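## Task

Place C15 on site 2 and C16 on site 3 of plate carrier PC7, each lying flat within its locators with well A1 in the corner marked A1. Keep site 1 empty and leave C51 in its nest. Slide the carrier into tracks 1-6 of the loading rails far enough that the lamp behind those tracks turns on, and make sure it finishes resting down in the tracks. Then release everything and move the gripper away.

## Robot and tools

Robot: one five-joint xArm-type arm (waist, shoulder, elbow, wrist pitch, wrist roll) with a two-finger parallel gripper. Because the three middle joints bend in a single vertical plane through the waist axis, the fingers can only point within that plane: the hand tilts toward or away from the base, never sideways. Tilted straight-line moves that hold orientation often end held or off_target.

Frame: the scene frame has its origin on the table top under the arm base, +z up, +y to the left when looking along +x. Positions are in metres, orientations are quaternions written w first. The gripper's fingers point along its own +z and open/close along its own y. end_effector_position is the point between the closed pads, roughly 2 cm behind the fingertips; closing pushes the tips about 10 mm further out along +z. Reported hand position can be off, more so at long reach.

Scene layout: labware sits in a row of nests beside the apron, S1 closest to the arm (scene 1: M06 in S1, M60 in S2, M09 in S3). PC7 lies loose on the apron in front of the rails and may be slid or straightened there; its site 1 is beside the handle. Rails carry tracks 1 to 18, numbered on the apron, track 1 on the left as seen from the base. On a labelled item, well A1 is at the labelled short end, in the corner opposite the labelled long side. The hand opens 84 mm between pads, so grip plates and blocks across their width, on the body above the base flange; never drive a pad down over a flange, where it can jam and may not release on opening.

execute_actions: argument actions is a list holding zero or one item. Empty list: just returns the state. An item with rows (1 to 15 rows) and optional steps (1 to 15, default 15) runs that many control steps of 1/30 s, one row per step, repeating the last row if rows run out. An item with only steps (up to 300) is a wait counted from the previous result, including reply time. Optional pictures (true/false) controls camera images. Each row is 8 numbers: x, y, z, qw, qx, qy, qz, opening. x, y, z and the quaternion are an absolute target pose for the gripper in the scene frame. Opening is absolute, -1 (closed) to +1 (fully open, 0.084 m). A row whose position is more than 0.6 m from the last reported position along any gripper axis makes the whole call refused, and nothing moves. Each step, the commanded pose is clipped to within 70 mm and 16 degrees of the measured pose, so far targets take several actions; after an action the arm continues only to the last clipped pose, so read the result and send the remainder.

move: target is one 8-number row as above (absolute pose plus opening, scene frame); speed is the path's top speed in m/s, 0.002 to 0.5, default 0.25 (turn rate up to twice that in rad/s). It follows a straight path from the current pose, 0.5 to 10 s long, cut off at 10 s. The opening is applied at the start. It does not avoid obstacles, may lag, stray, or exceed speed near a straight arm. Result adds a move: line with the ending (done, off_target, moving, held, fault) and limits that acted (paced = pose clipped; held = some steps blocked, after which motion can jump fast) plus distance from target.

wait: seconds, 0 to 10; nothing new is sent meanwhile, the arm keeps heading to its last clipped pose and fingers keep moving.

zoom_image: camera (cam_head_left, cam_head_right, cam_high, cam_low, cam_wrist) and region [x0, y0, x1, y1] in pixels from the top-left of that camera's latest 504x504 image, at most 504 by 504.

read_manual: optional section, only "licences"; returns licence text, moves nothing.

finished_scene: scene number (1 or 2); ends it irreversibly, reports whether the goal holds, and gives the next task. Call it only once the result is stable.

Result lines: the state line gives pose and velocities (m/s, rad/s). grip_measured is the fingers' actual opening on the command scale; to hold a part keep commanding clearly below it (further below squeezes harder, about 24 N per pad max). "pose unreachable" means the clearance check altered or blocked the command; HELD flags each step where that happened. "Hand target" is the pose the controller is currently driving to. MOTOR HOT appears from 65 °C; at 80 °C an OVER-TEMPERATURE FAULT brakes the arm until it cools. Joint load limits (N m): waist 47.5, shoulder 47.5, elbow 28.5, wrist pitch 19, wrist roll 19, with held weight included; reaching one causes a torque fault: the joint backs off, holds 10 s and the rest of the call is dropped.

Avoid: dropping or slipping parts, slamming or fast contacts (impact grows with speed, and aiming far past a contact presses harder), very hard pushes, and anything leaving the table. Occasional disturbances may tug a held part or shove loose objects, so recheck before releasing.

Each tool is called after ">>>" as name([rows], argument=value, ...), one row to a line, values as JSON.

## Session

>>> execute_actions(actions=[])

Scene clock: 0.00 s of 8000.00 s.
end_effector_position=(+0.1401, -0.1717, +0.2764) grip_measured=+1.00 end_effector_quat_wxyz=(+0.010, -0.656, +0.739, +0.151) end_effector_velocity=(-0.000, +0.000, +0.000) end_effector_angular_velocity=(+0.000, +0.000, +0.000)
Joint positions: [-0.835 -0.553 -0.479  1.349  0.814  0.084]
Joint velocities: [ 0.     0.    -0.     0.001 -0.    -0.   ]
Motor temperatures (°C, as the motors report them): [36 29 33 38 39]
Hand target: +0.140, -0.172, +0.276; +0.010, -0.656, +0.739, +0.151

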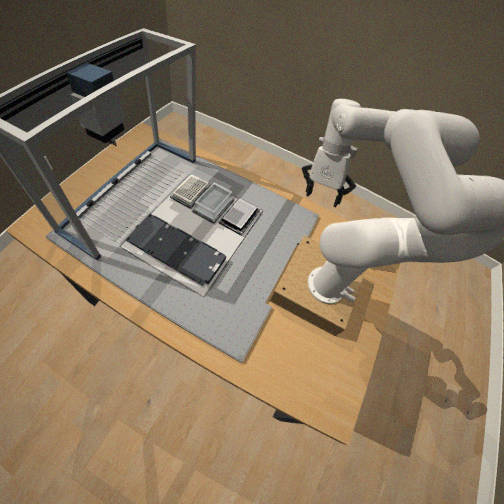

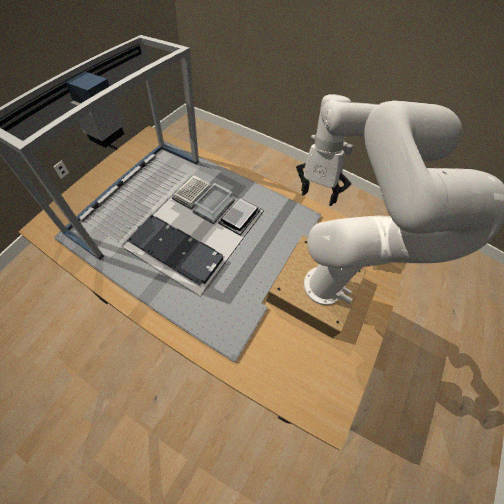

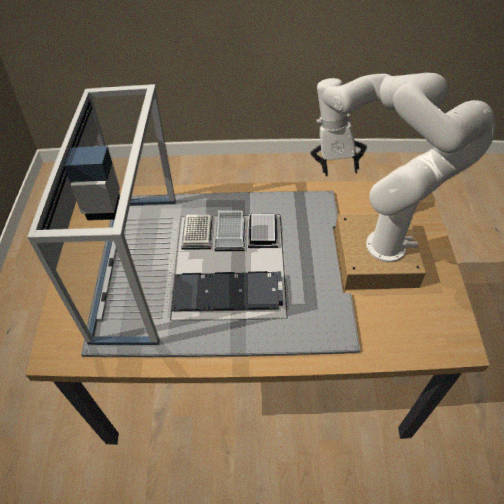

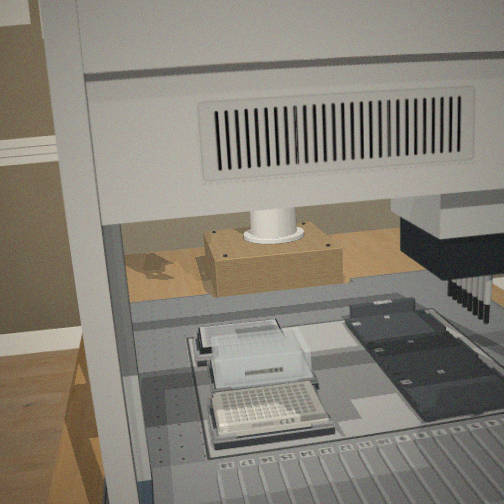

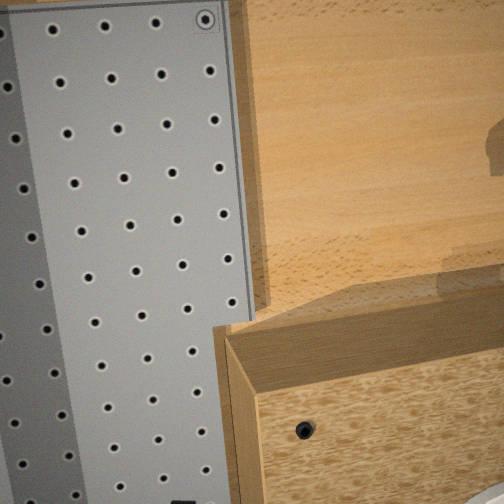

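>>> move(target=[0.45,0.08,0.36,0,1,0,0,1], speed=0.4)

>>> move(target=[0.42,-0.15,0.36,0,1,0,0,1])

Scene clock: 4.80 s of 8000.00 s.
end_effector_position=(+0.4501, +0.0787, +0.3597) grip_measured=+1.00 end_effector_quat_wxyz=(+0.003, +1.000, -0.000, -0.000) end_effector_velocity=(+0.002, +0.001, +0.001) end_effector_angular_velocity=(+0.000, -0.001, +0.005)
Joint positions: [ 0.212 -0.037 -1.15   1.205  0.171  0.084]
Joint velocities: [ 0.002  0.004 -0.007  0.002 -0.004  0.   ]
Motor temperatures (°C, as the motors report them): [36 29 35 38 39]
Hand target: +0.450, +0.079, +0.360; +0.003, +1.000, +0.000, -0.000
Off the commanded pose: 0.001 m, 0 deg.
move: done

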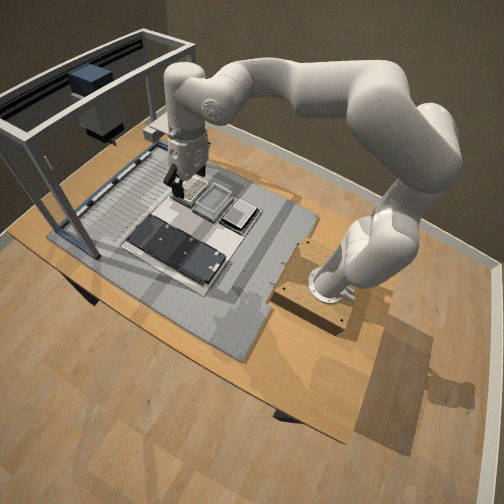

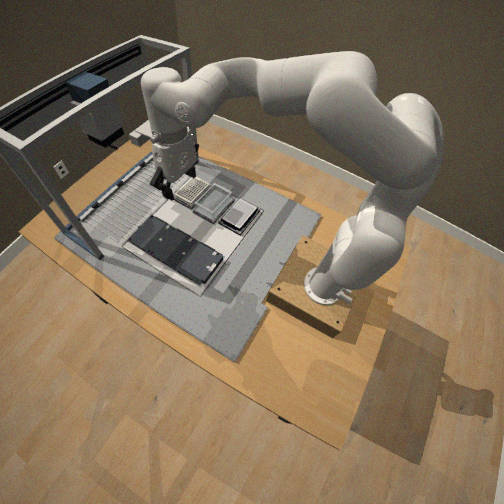

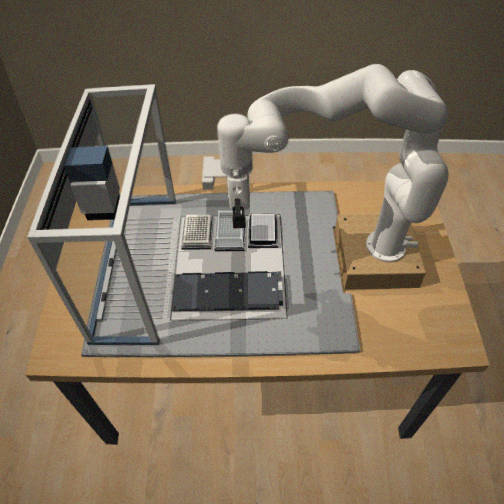

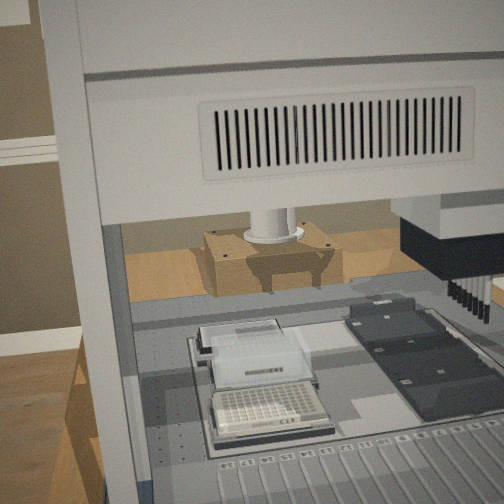

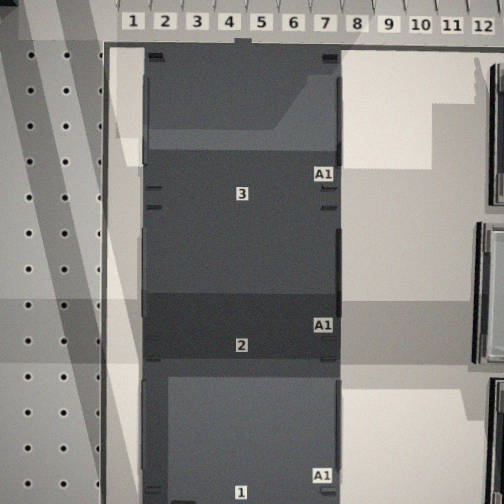

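Scene clock: 6.23 s of 8000.00 s.
end_effector_position=(+0.4197, -0.1492, +0.3600) grip_measured=+1.00 end_effector_quat_wxyz=(-0.002, +1.000, +0.000, +0.000) end_effector_velocity=(-0.000, -0.002, -0.000) end_effector_angular_velocity=(+0.000, +0.000, -0.002)
Joint positions: [-0.298 -0.076 -1.107  1.2   -0.341  0.084]
Joint velocities: [-0.005  0.002 -0.001  0.    -0.003  0.   ]
Motor temperatures (°C, as the motors report them): [36 29 35 38 39]
Hand target: +0.420, -0.150, +0.360; -0.002, +1.000, +0.000, +0.000
Off the commanded pose: 0.001 m, 0 deg.
move: done

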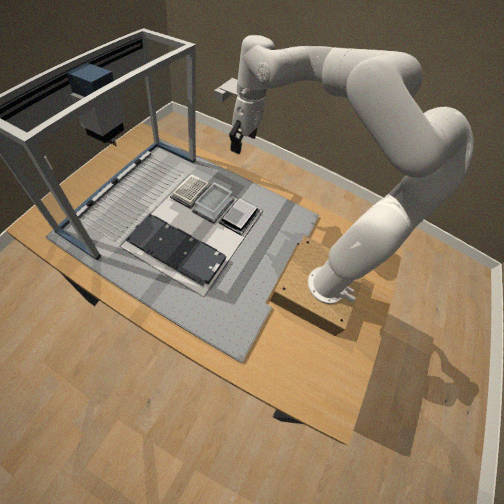

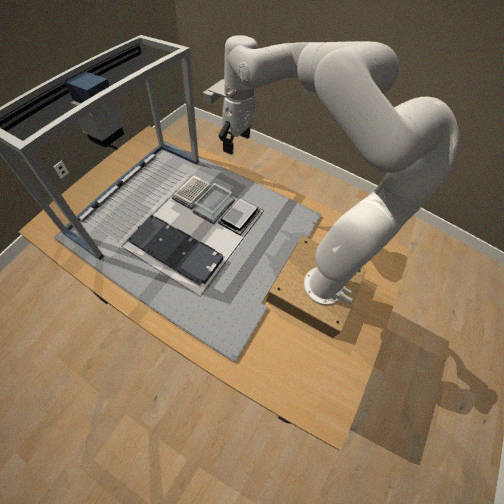

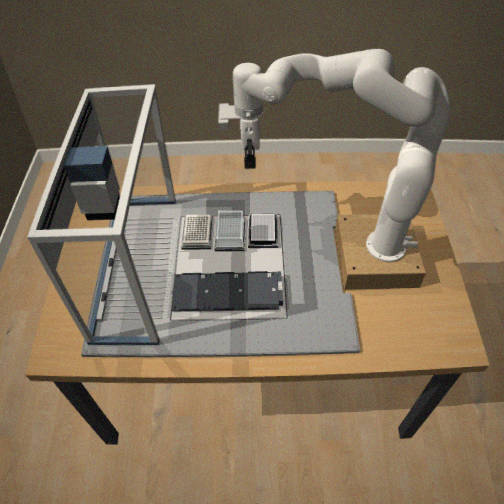

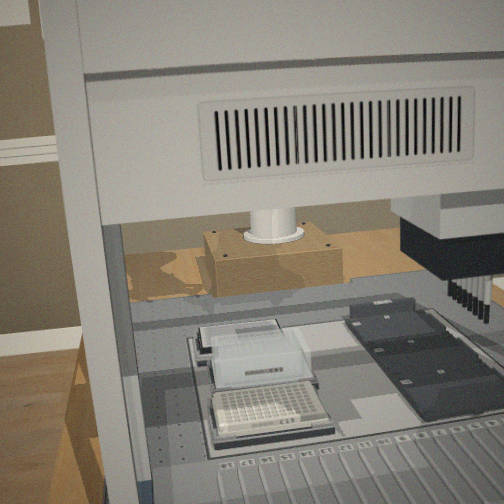

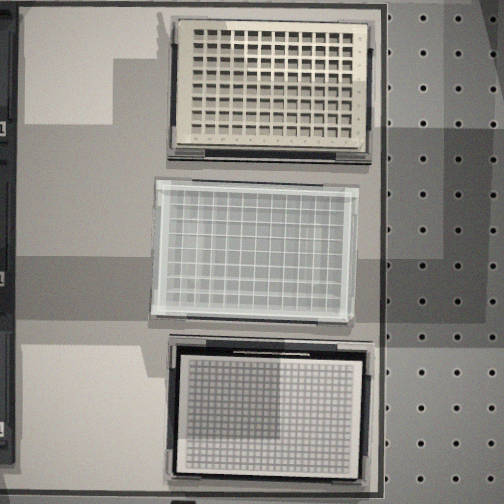

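>>> move(target=[0.381,-0.128,0.11,0,0.7175,0.6965,0,1], speed=0.4)

>>> move(target=[0.381,-0.128,0.083,0,0.7175,0.6965,0,1], speed=0.04)

Scene clock: 11.83 s of 8000.00 s.
end_effector_position=(+0.3812, -0.1280, +0.1104) grip_measured=+1.00 end_effector_quat_wxyz=(-0.000, +0.718, +0.696, +0.001) end_effector_velocity=(-0.001, +0.000, -0.002) end_effector_angular_velocity=(+0.001, +0.002, +0.005)
Joint positions: [-0.282  0.245 -0.661  0.432 -1.865  0.084]
Joint velocities: [ 0.     0.004  0.002 -0.004 -0.005 -0.   ]
Motor temperatures (°C, as the motors report them): [36 29 36 38 39]
Hand target: +0.381, -0.128, +0.110; -0.001, +0.718, +0.697, +0.001
Off the commanded pose: 0.000 m, 0 deg.
After step 90, 0.13 s passed at rest.
move: done

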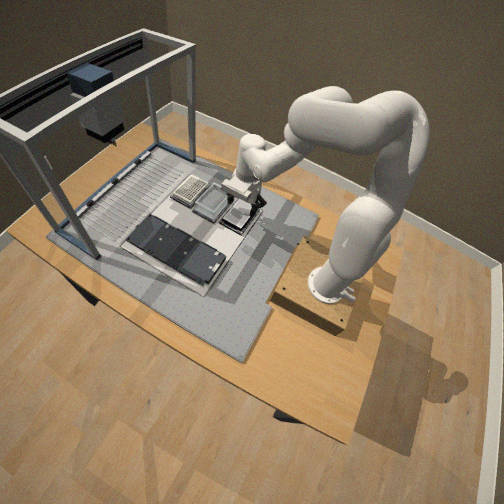

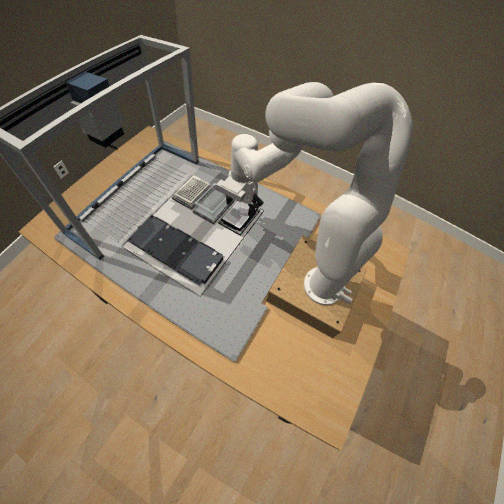

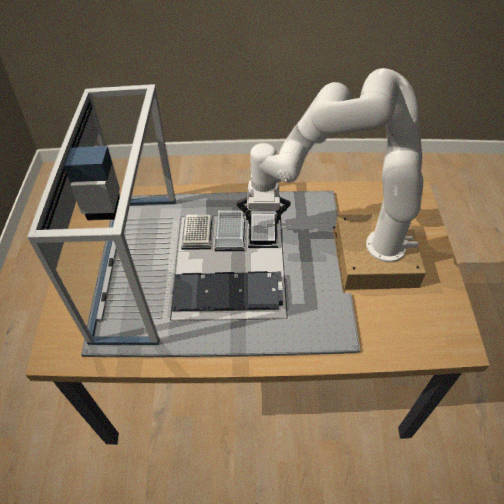

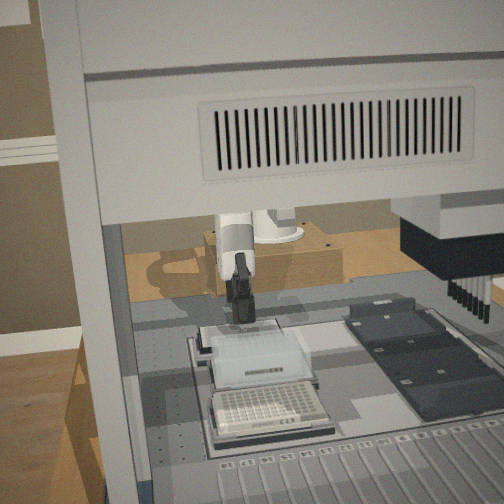

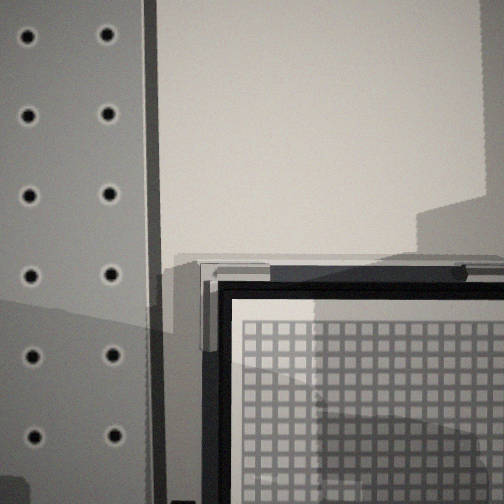

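Scene clock: 12.87 s of 8000.00 s.
end_effector_position=(+0.3811, -0.1280, +0.0832) grip_measured=+1.00 end_effector_quat_wxyz=(-0.001, +0.718, +0.697, +0.001) end_effector_velocity=(+0.001, -0.000, -0.000) end_effector_angular_velocity=(-0.001, -0.003, -0.000)
Joint positions: [-0.282  0.332 -0.669  0.354 -1.865  0.084]
Joint velocities: [ 0.     0.002 -0.001 -0.005  0.    -0.   ]
Motor temperatures (°C, as the motors report them): [36 29 36 38 39]
Hand target: +0.381, -0.128, +0.083; -0.001, +0.718, +0.697, +0.001
Off the commanded pose: 0.000 m, 0 deg.
move: done

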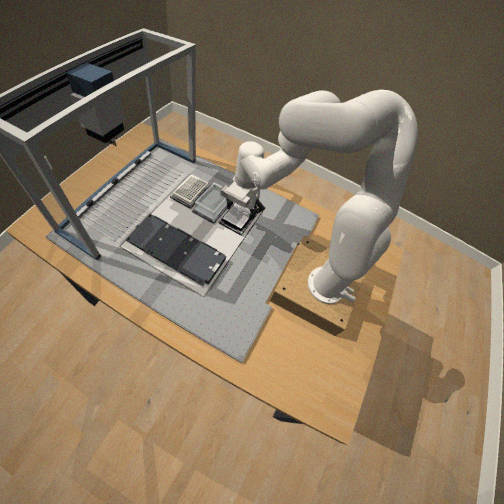

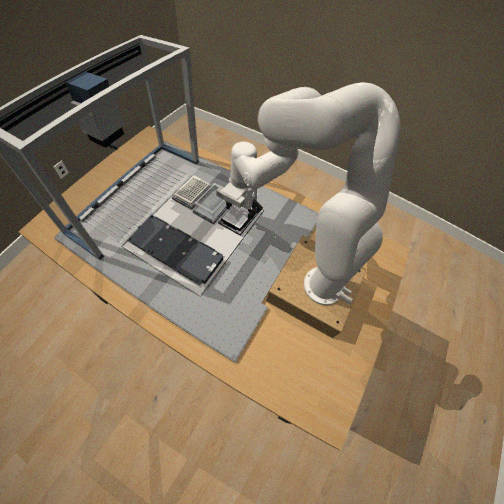

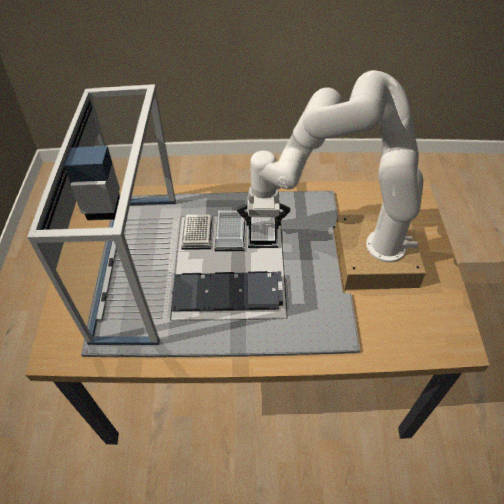

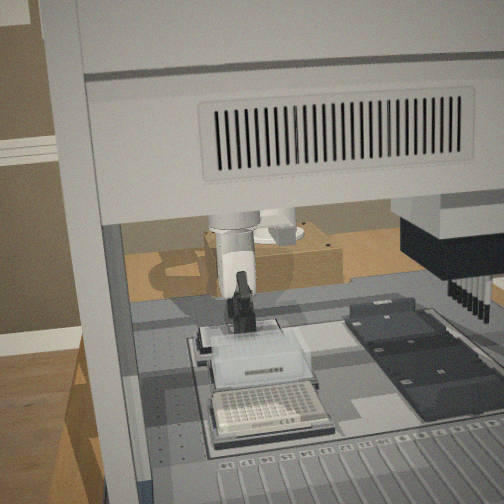

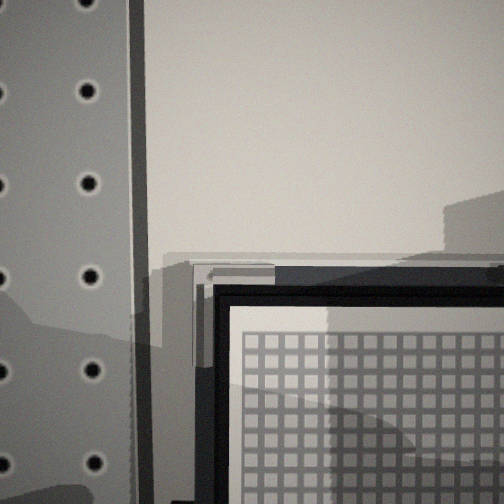

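>>> move(target=[0.3831,-0.1305,0.0815,0,0.7175,0.6965,0,1], speed=0.01)

>>> move(target=[0.3831,-0.1305,0.0695,0,0.7175,0.6965,0,1], speed=0.01)

>>> execute_actions([
  {"rows":[[0.3831,-0.1305,0.0695,0,0.7175,0.6965,0,0.3]]},
], pictures=false)

>>> move(target=[0.3831,-0.1305,0.14,0,0.7175,0.6965,0,0.3], speed=0.07)

Scene clock: 18.13 s of 8000.00 s.
end_effector_position=(+0.3831, -0.1305, +0.0815) grip_measured=+1.00 end_effector_quat_wxyz=(-0.001, +0.718, +0.697, +0.001) end_effector_velocity=(+0.000, -0.000, -0.000) end_effector_angular_velocity=(+0.000, +0.001, +0.000)
Joint positions: [-0.286  0.344 -0.68   0.354 -1.87   0.084]
Joint velocities: [-0.001  0.002 -0.003  0.001 -0.001  0.   ]
Motor temperatures (°C, as the motors report them): [36 29 36 38 39]
Hand target: +0.383, -0.130, +0.081; -0.001, +0.718, +0.697, +0.001
Off the commanded pose: 0.000 m, 0 deg.
After step 90, 1.57 s passed at rest.
move: done

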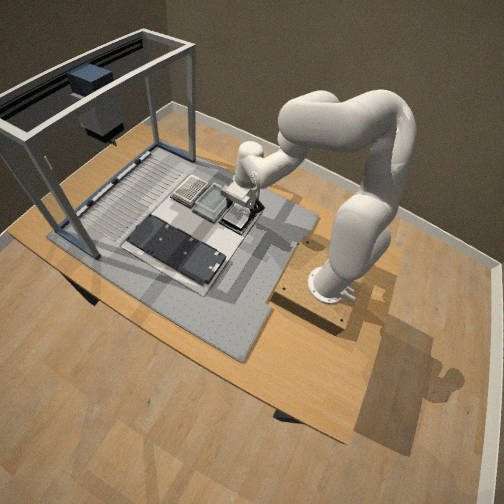

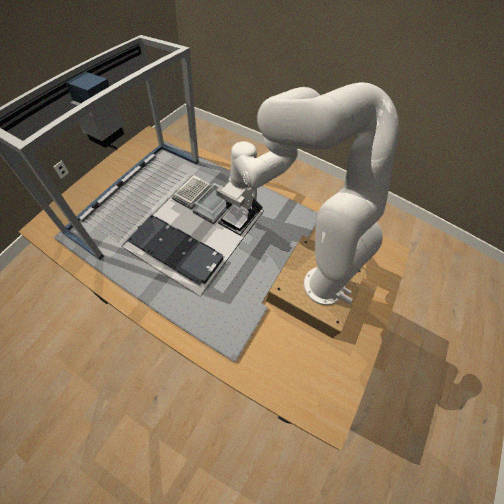

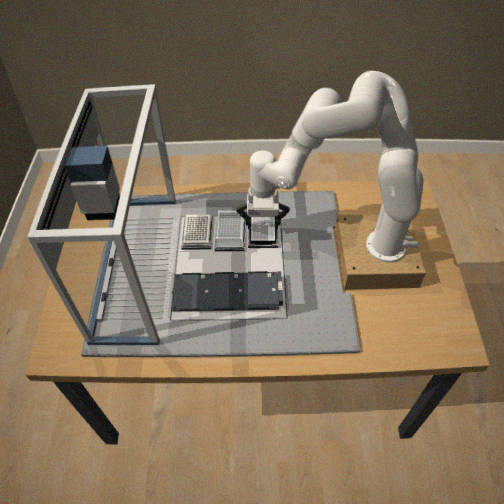

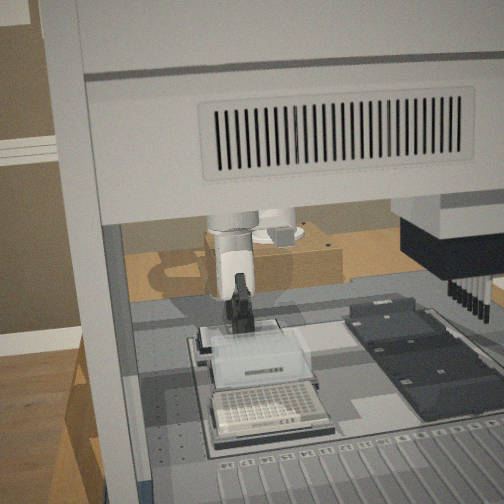

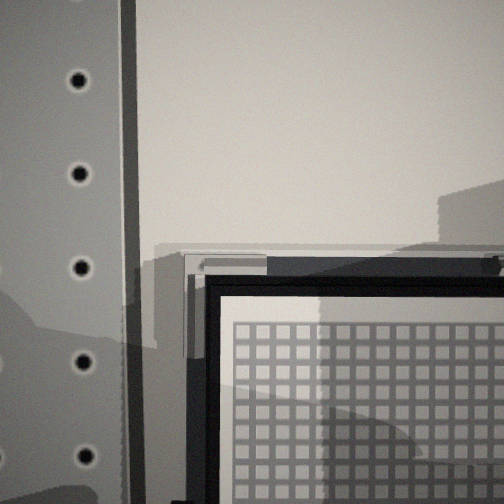

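Scene clock: 19.57 s of 8000.00 s.
end_effector_position=(+0.3831, -0.1305, +0.0696) grip_measured=+1.00 end_effector_quat_wxyz=(-0.001, +0.718, +0.697, +0.001) end_effector_velocity=(+0.001, -0.000, -0.000) end_effector_angular_velocity=(-0.001, -0.003, -0.001)
Joint positions: [-0.286  0.383 -0.687  0.321 -1.87   0.084]
Joint velocities: [-0.     0.003 -0.002 -0.004  0.001  0.   ]
Motor temperatures (°C, as the motors report them): [36 29 36 38 39]
Hand target: +0.383, -0.130, +0.070; -0.001, +0.718, +0.697, +0.001
Off the commanded pose: 0.000 m, 0 deg.
move: done

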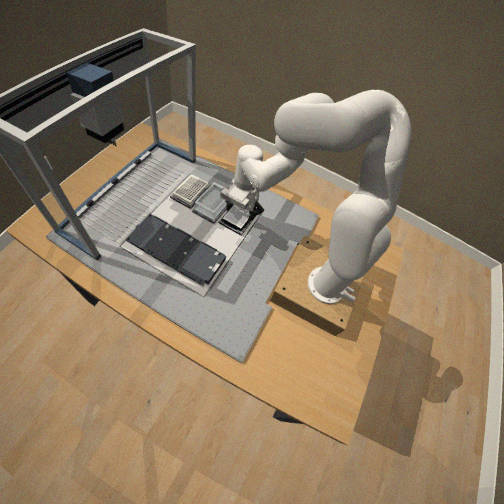

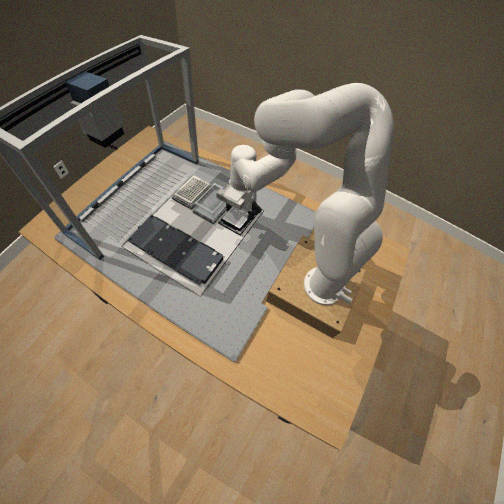

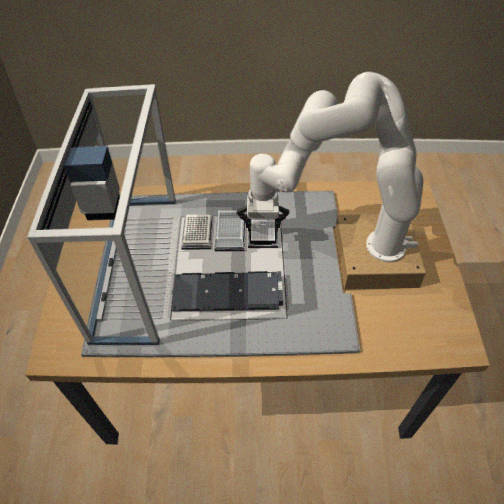

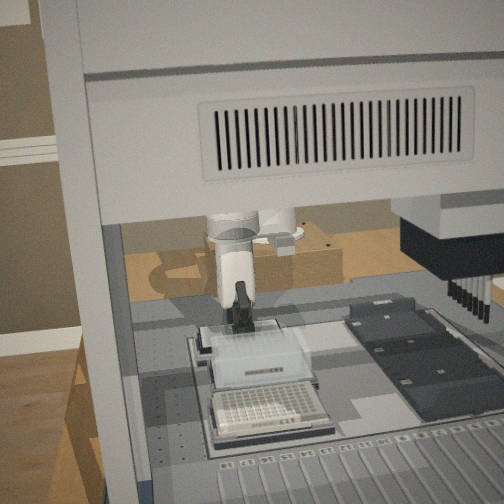

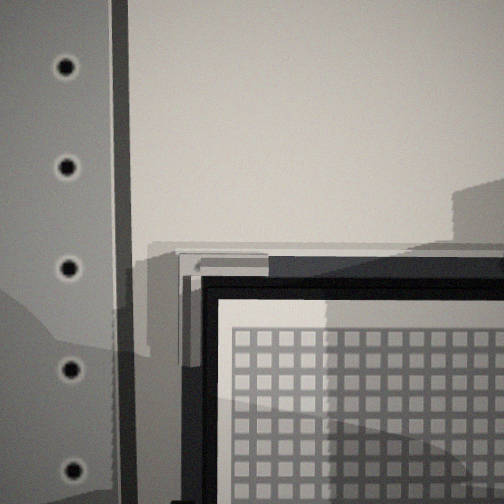

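Scene clock: 20.07 s of 8000.00 s.
end_effector_position=(+0.3833, -0.1305, +0.0696) grip_measured=+0.93 end_effector_quat_wxyz=(-0.000, +0.718, +0.697, +0.001) end_effector_velocity=(+0.000, -0.000, +0.000) end_effector_angular_velocity=(-0.000, -0.001, -0.000)
Joint positions: [-0.286  0.383 -0.687  0.32  -1.87   0.082]
Joint velocities: [ 0.     0.    -0.    -0.001  0.     0.   ]
Motor temperatures (°C, as the motors report them): [36 29 36 38 39]
Hand target: +0.383, -0.130, +0.070; -0.001, +0.718, +0.697, +0.001
Off the commanded pose: 0.000 m, 0 deg.
Steps of this call (steps 1 to 15: all 15 steps of this action). Readings (end_effector_position):
1: (+0.3831, -0.1305, +0.0696)
2: (+0.3833, -0.1306, +0.0698)
4: (+0.3833, -0.1306, +0.0697)
8: (+0.3833, -0.1306, +0.0697)
15: the state above

Scene clock: 21.70 s of 8000.00 s.
end_effector_position=(+0.3829, -0.1304, +0.1397) grip_measured=+0.93 end_effector_quat_wxyz=(-0.001, +0.718, +0.697, +0.001) end_effector_velocity=(+0.000, -0.000, +0.001) end_effector_angular_velocity=(-0.000, -0.000, -0.000)
Joint positions: [-0.286  0.164 -0.672  0.525 -1.869  0.082]
Joint velocities: [-0.    -0.003 -0.001  0.004  0.    -0.   ]
Motor temperatures (°C, as the motors report them): [36 30 36 38 39]
Hand target: +0.383, -0.131, +0.140; -0.001, +0.718, +0.697, +0.001
Off the commanded pose: 0.000 m, 0 deg.
move: done

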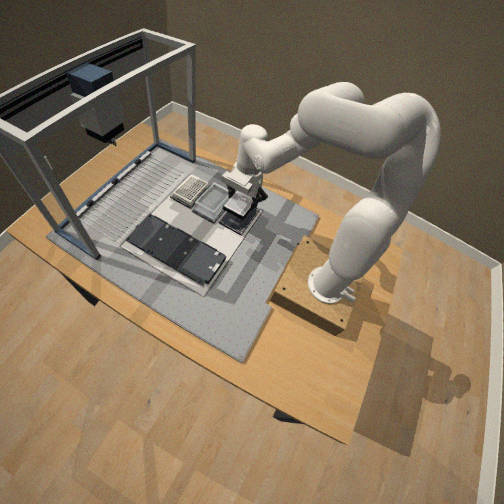

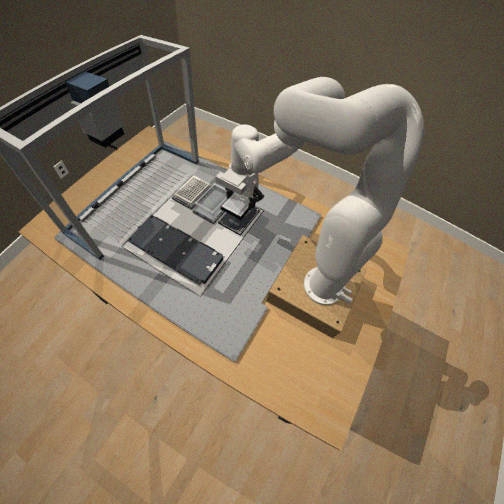

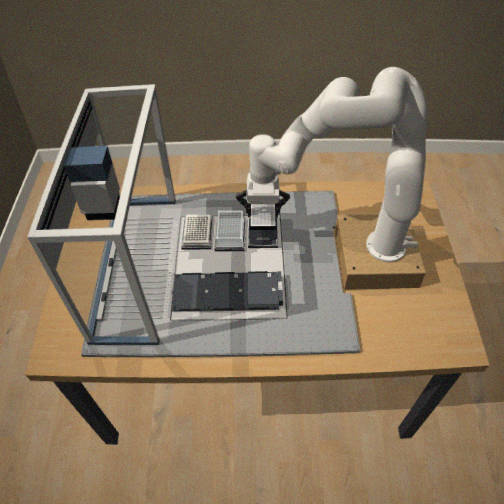

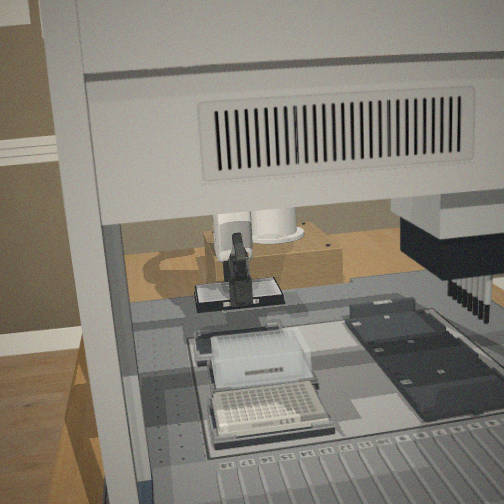

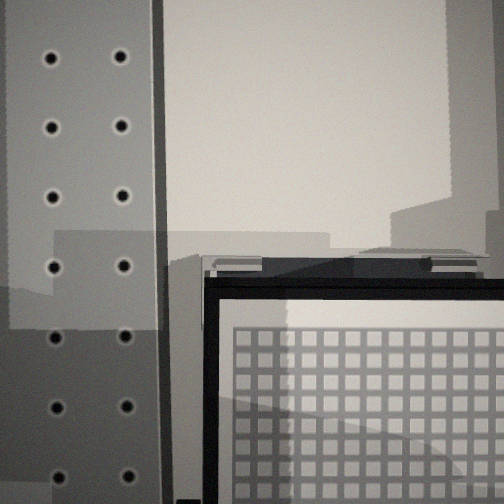

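>>> move(target=[0.611,0.114,0.12,0,0.7075,0.7067,0,0.3], speed=0.2)

>>> move(target=[0.611,0.114,0.078,0,0.7075,0.7067,0,0.3], speed=0.04)

>>> zoom_image(camera="cam_wrist", region=[80,230,330,350])

Scene clock: 25.83 s of 8000.00 s.
end_effector_position=(+0.6113, +0.1129, +0.1200) grip_measured=+0.93 end_effector_quat_wxyz=(+0.002, +0.708, +0.707, -0.002) end_effector_velocity=(+0.001, +0.002, +0.000) end_effector_angular_velocity=(-0.001, +0.004, +0.002)
Joint positions: [ 0.225  0.809 -1.651  0.858 -1.387  0.082]
Joint velocities: [ 0.003  0.007 -0.014  0.011  0.001 -0.   ]
Motor temperatures (°C, as the motors report them): [36 30 36 38 39]
Hand target: +0.611, +0.113, +0.120; +0.002, +0.708, +0.707, -0.002
Off the commanded pose: 0.001 m, 0 deg.
move: done

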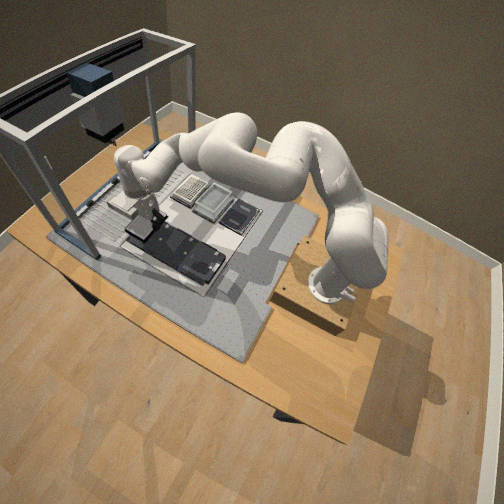

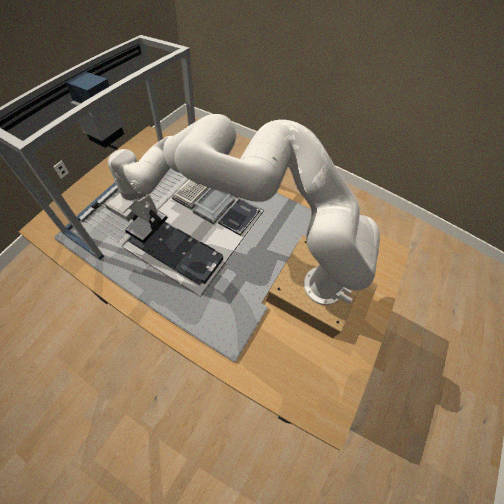

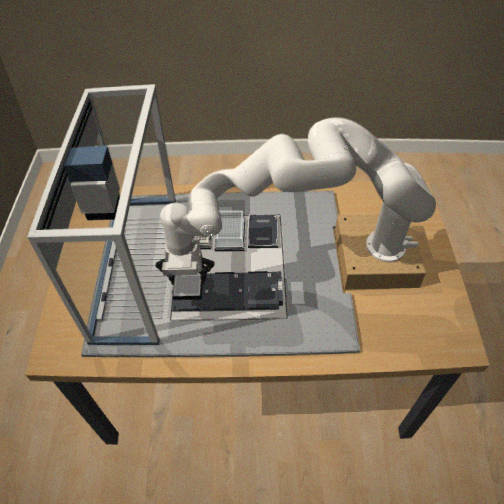

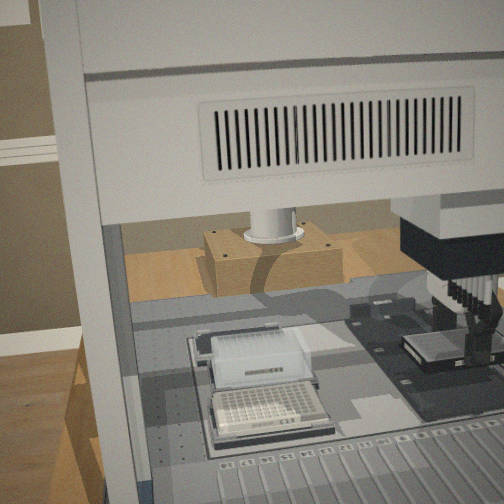

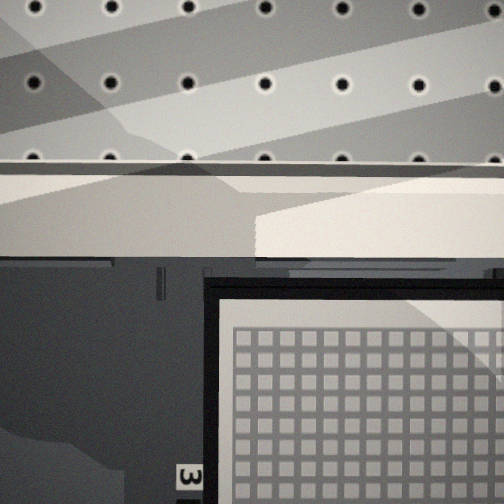

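Scene clock: 27.20 s of 8000.00 s.
end_effector_position=(+0.6111, +0.1140, +0.0783) grip_measured=+0.93 end_effector_quat_wxyz=(+0.003, +0.708, +0.707, -0.001) end_effector_velocity=(+0.001, +0.000, +0.001) end_effector_angular_velocity=(+0.000, -0.003, -0.001)
Joint positions: [ 0.227  0.891 -1.662  0.787 -1.385  0.082]
Joint velocities: [ 0.     0.    -0.002 -0.001  0.001  0.   ]
Motor temperatures (°C, as the motors report them): [36 30 37 38 39]
Hand target: +0.611, +0.114, +0.078; +0.002, +0.708, +0.707, -0.002
Off the commanded pose: 0.000 m, 0 deg.
move: done

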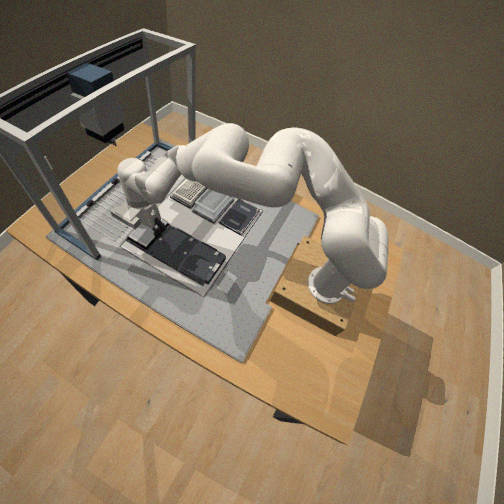

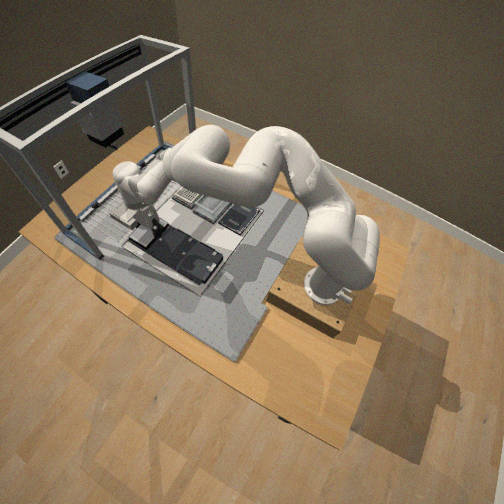

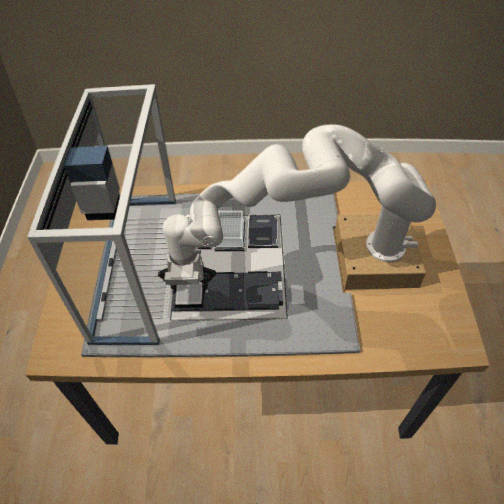

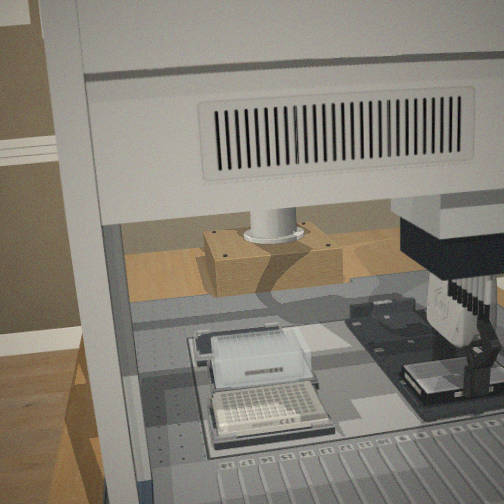

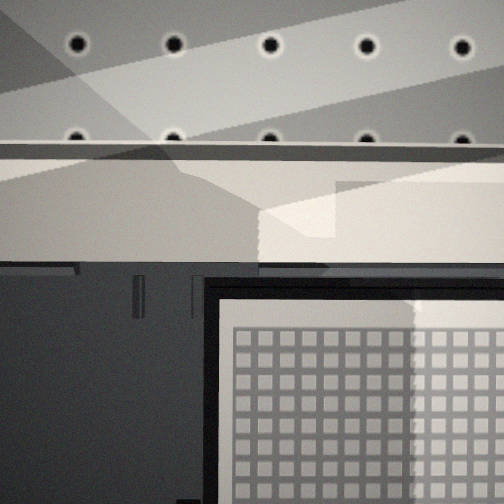

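Region (80, 230, 330, 350) of cam_wrist's 504x504 image, scaled by 2.016, with more detail than that image has; it fills the top 242 rows of this view, and the rest is white.

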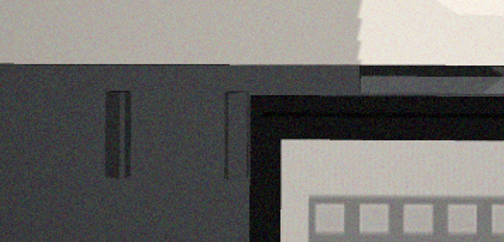

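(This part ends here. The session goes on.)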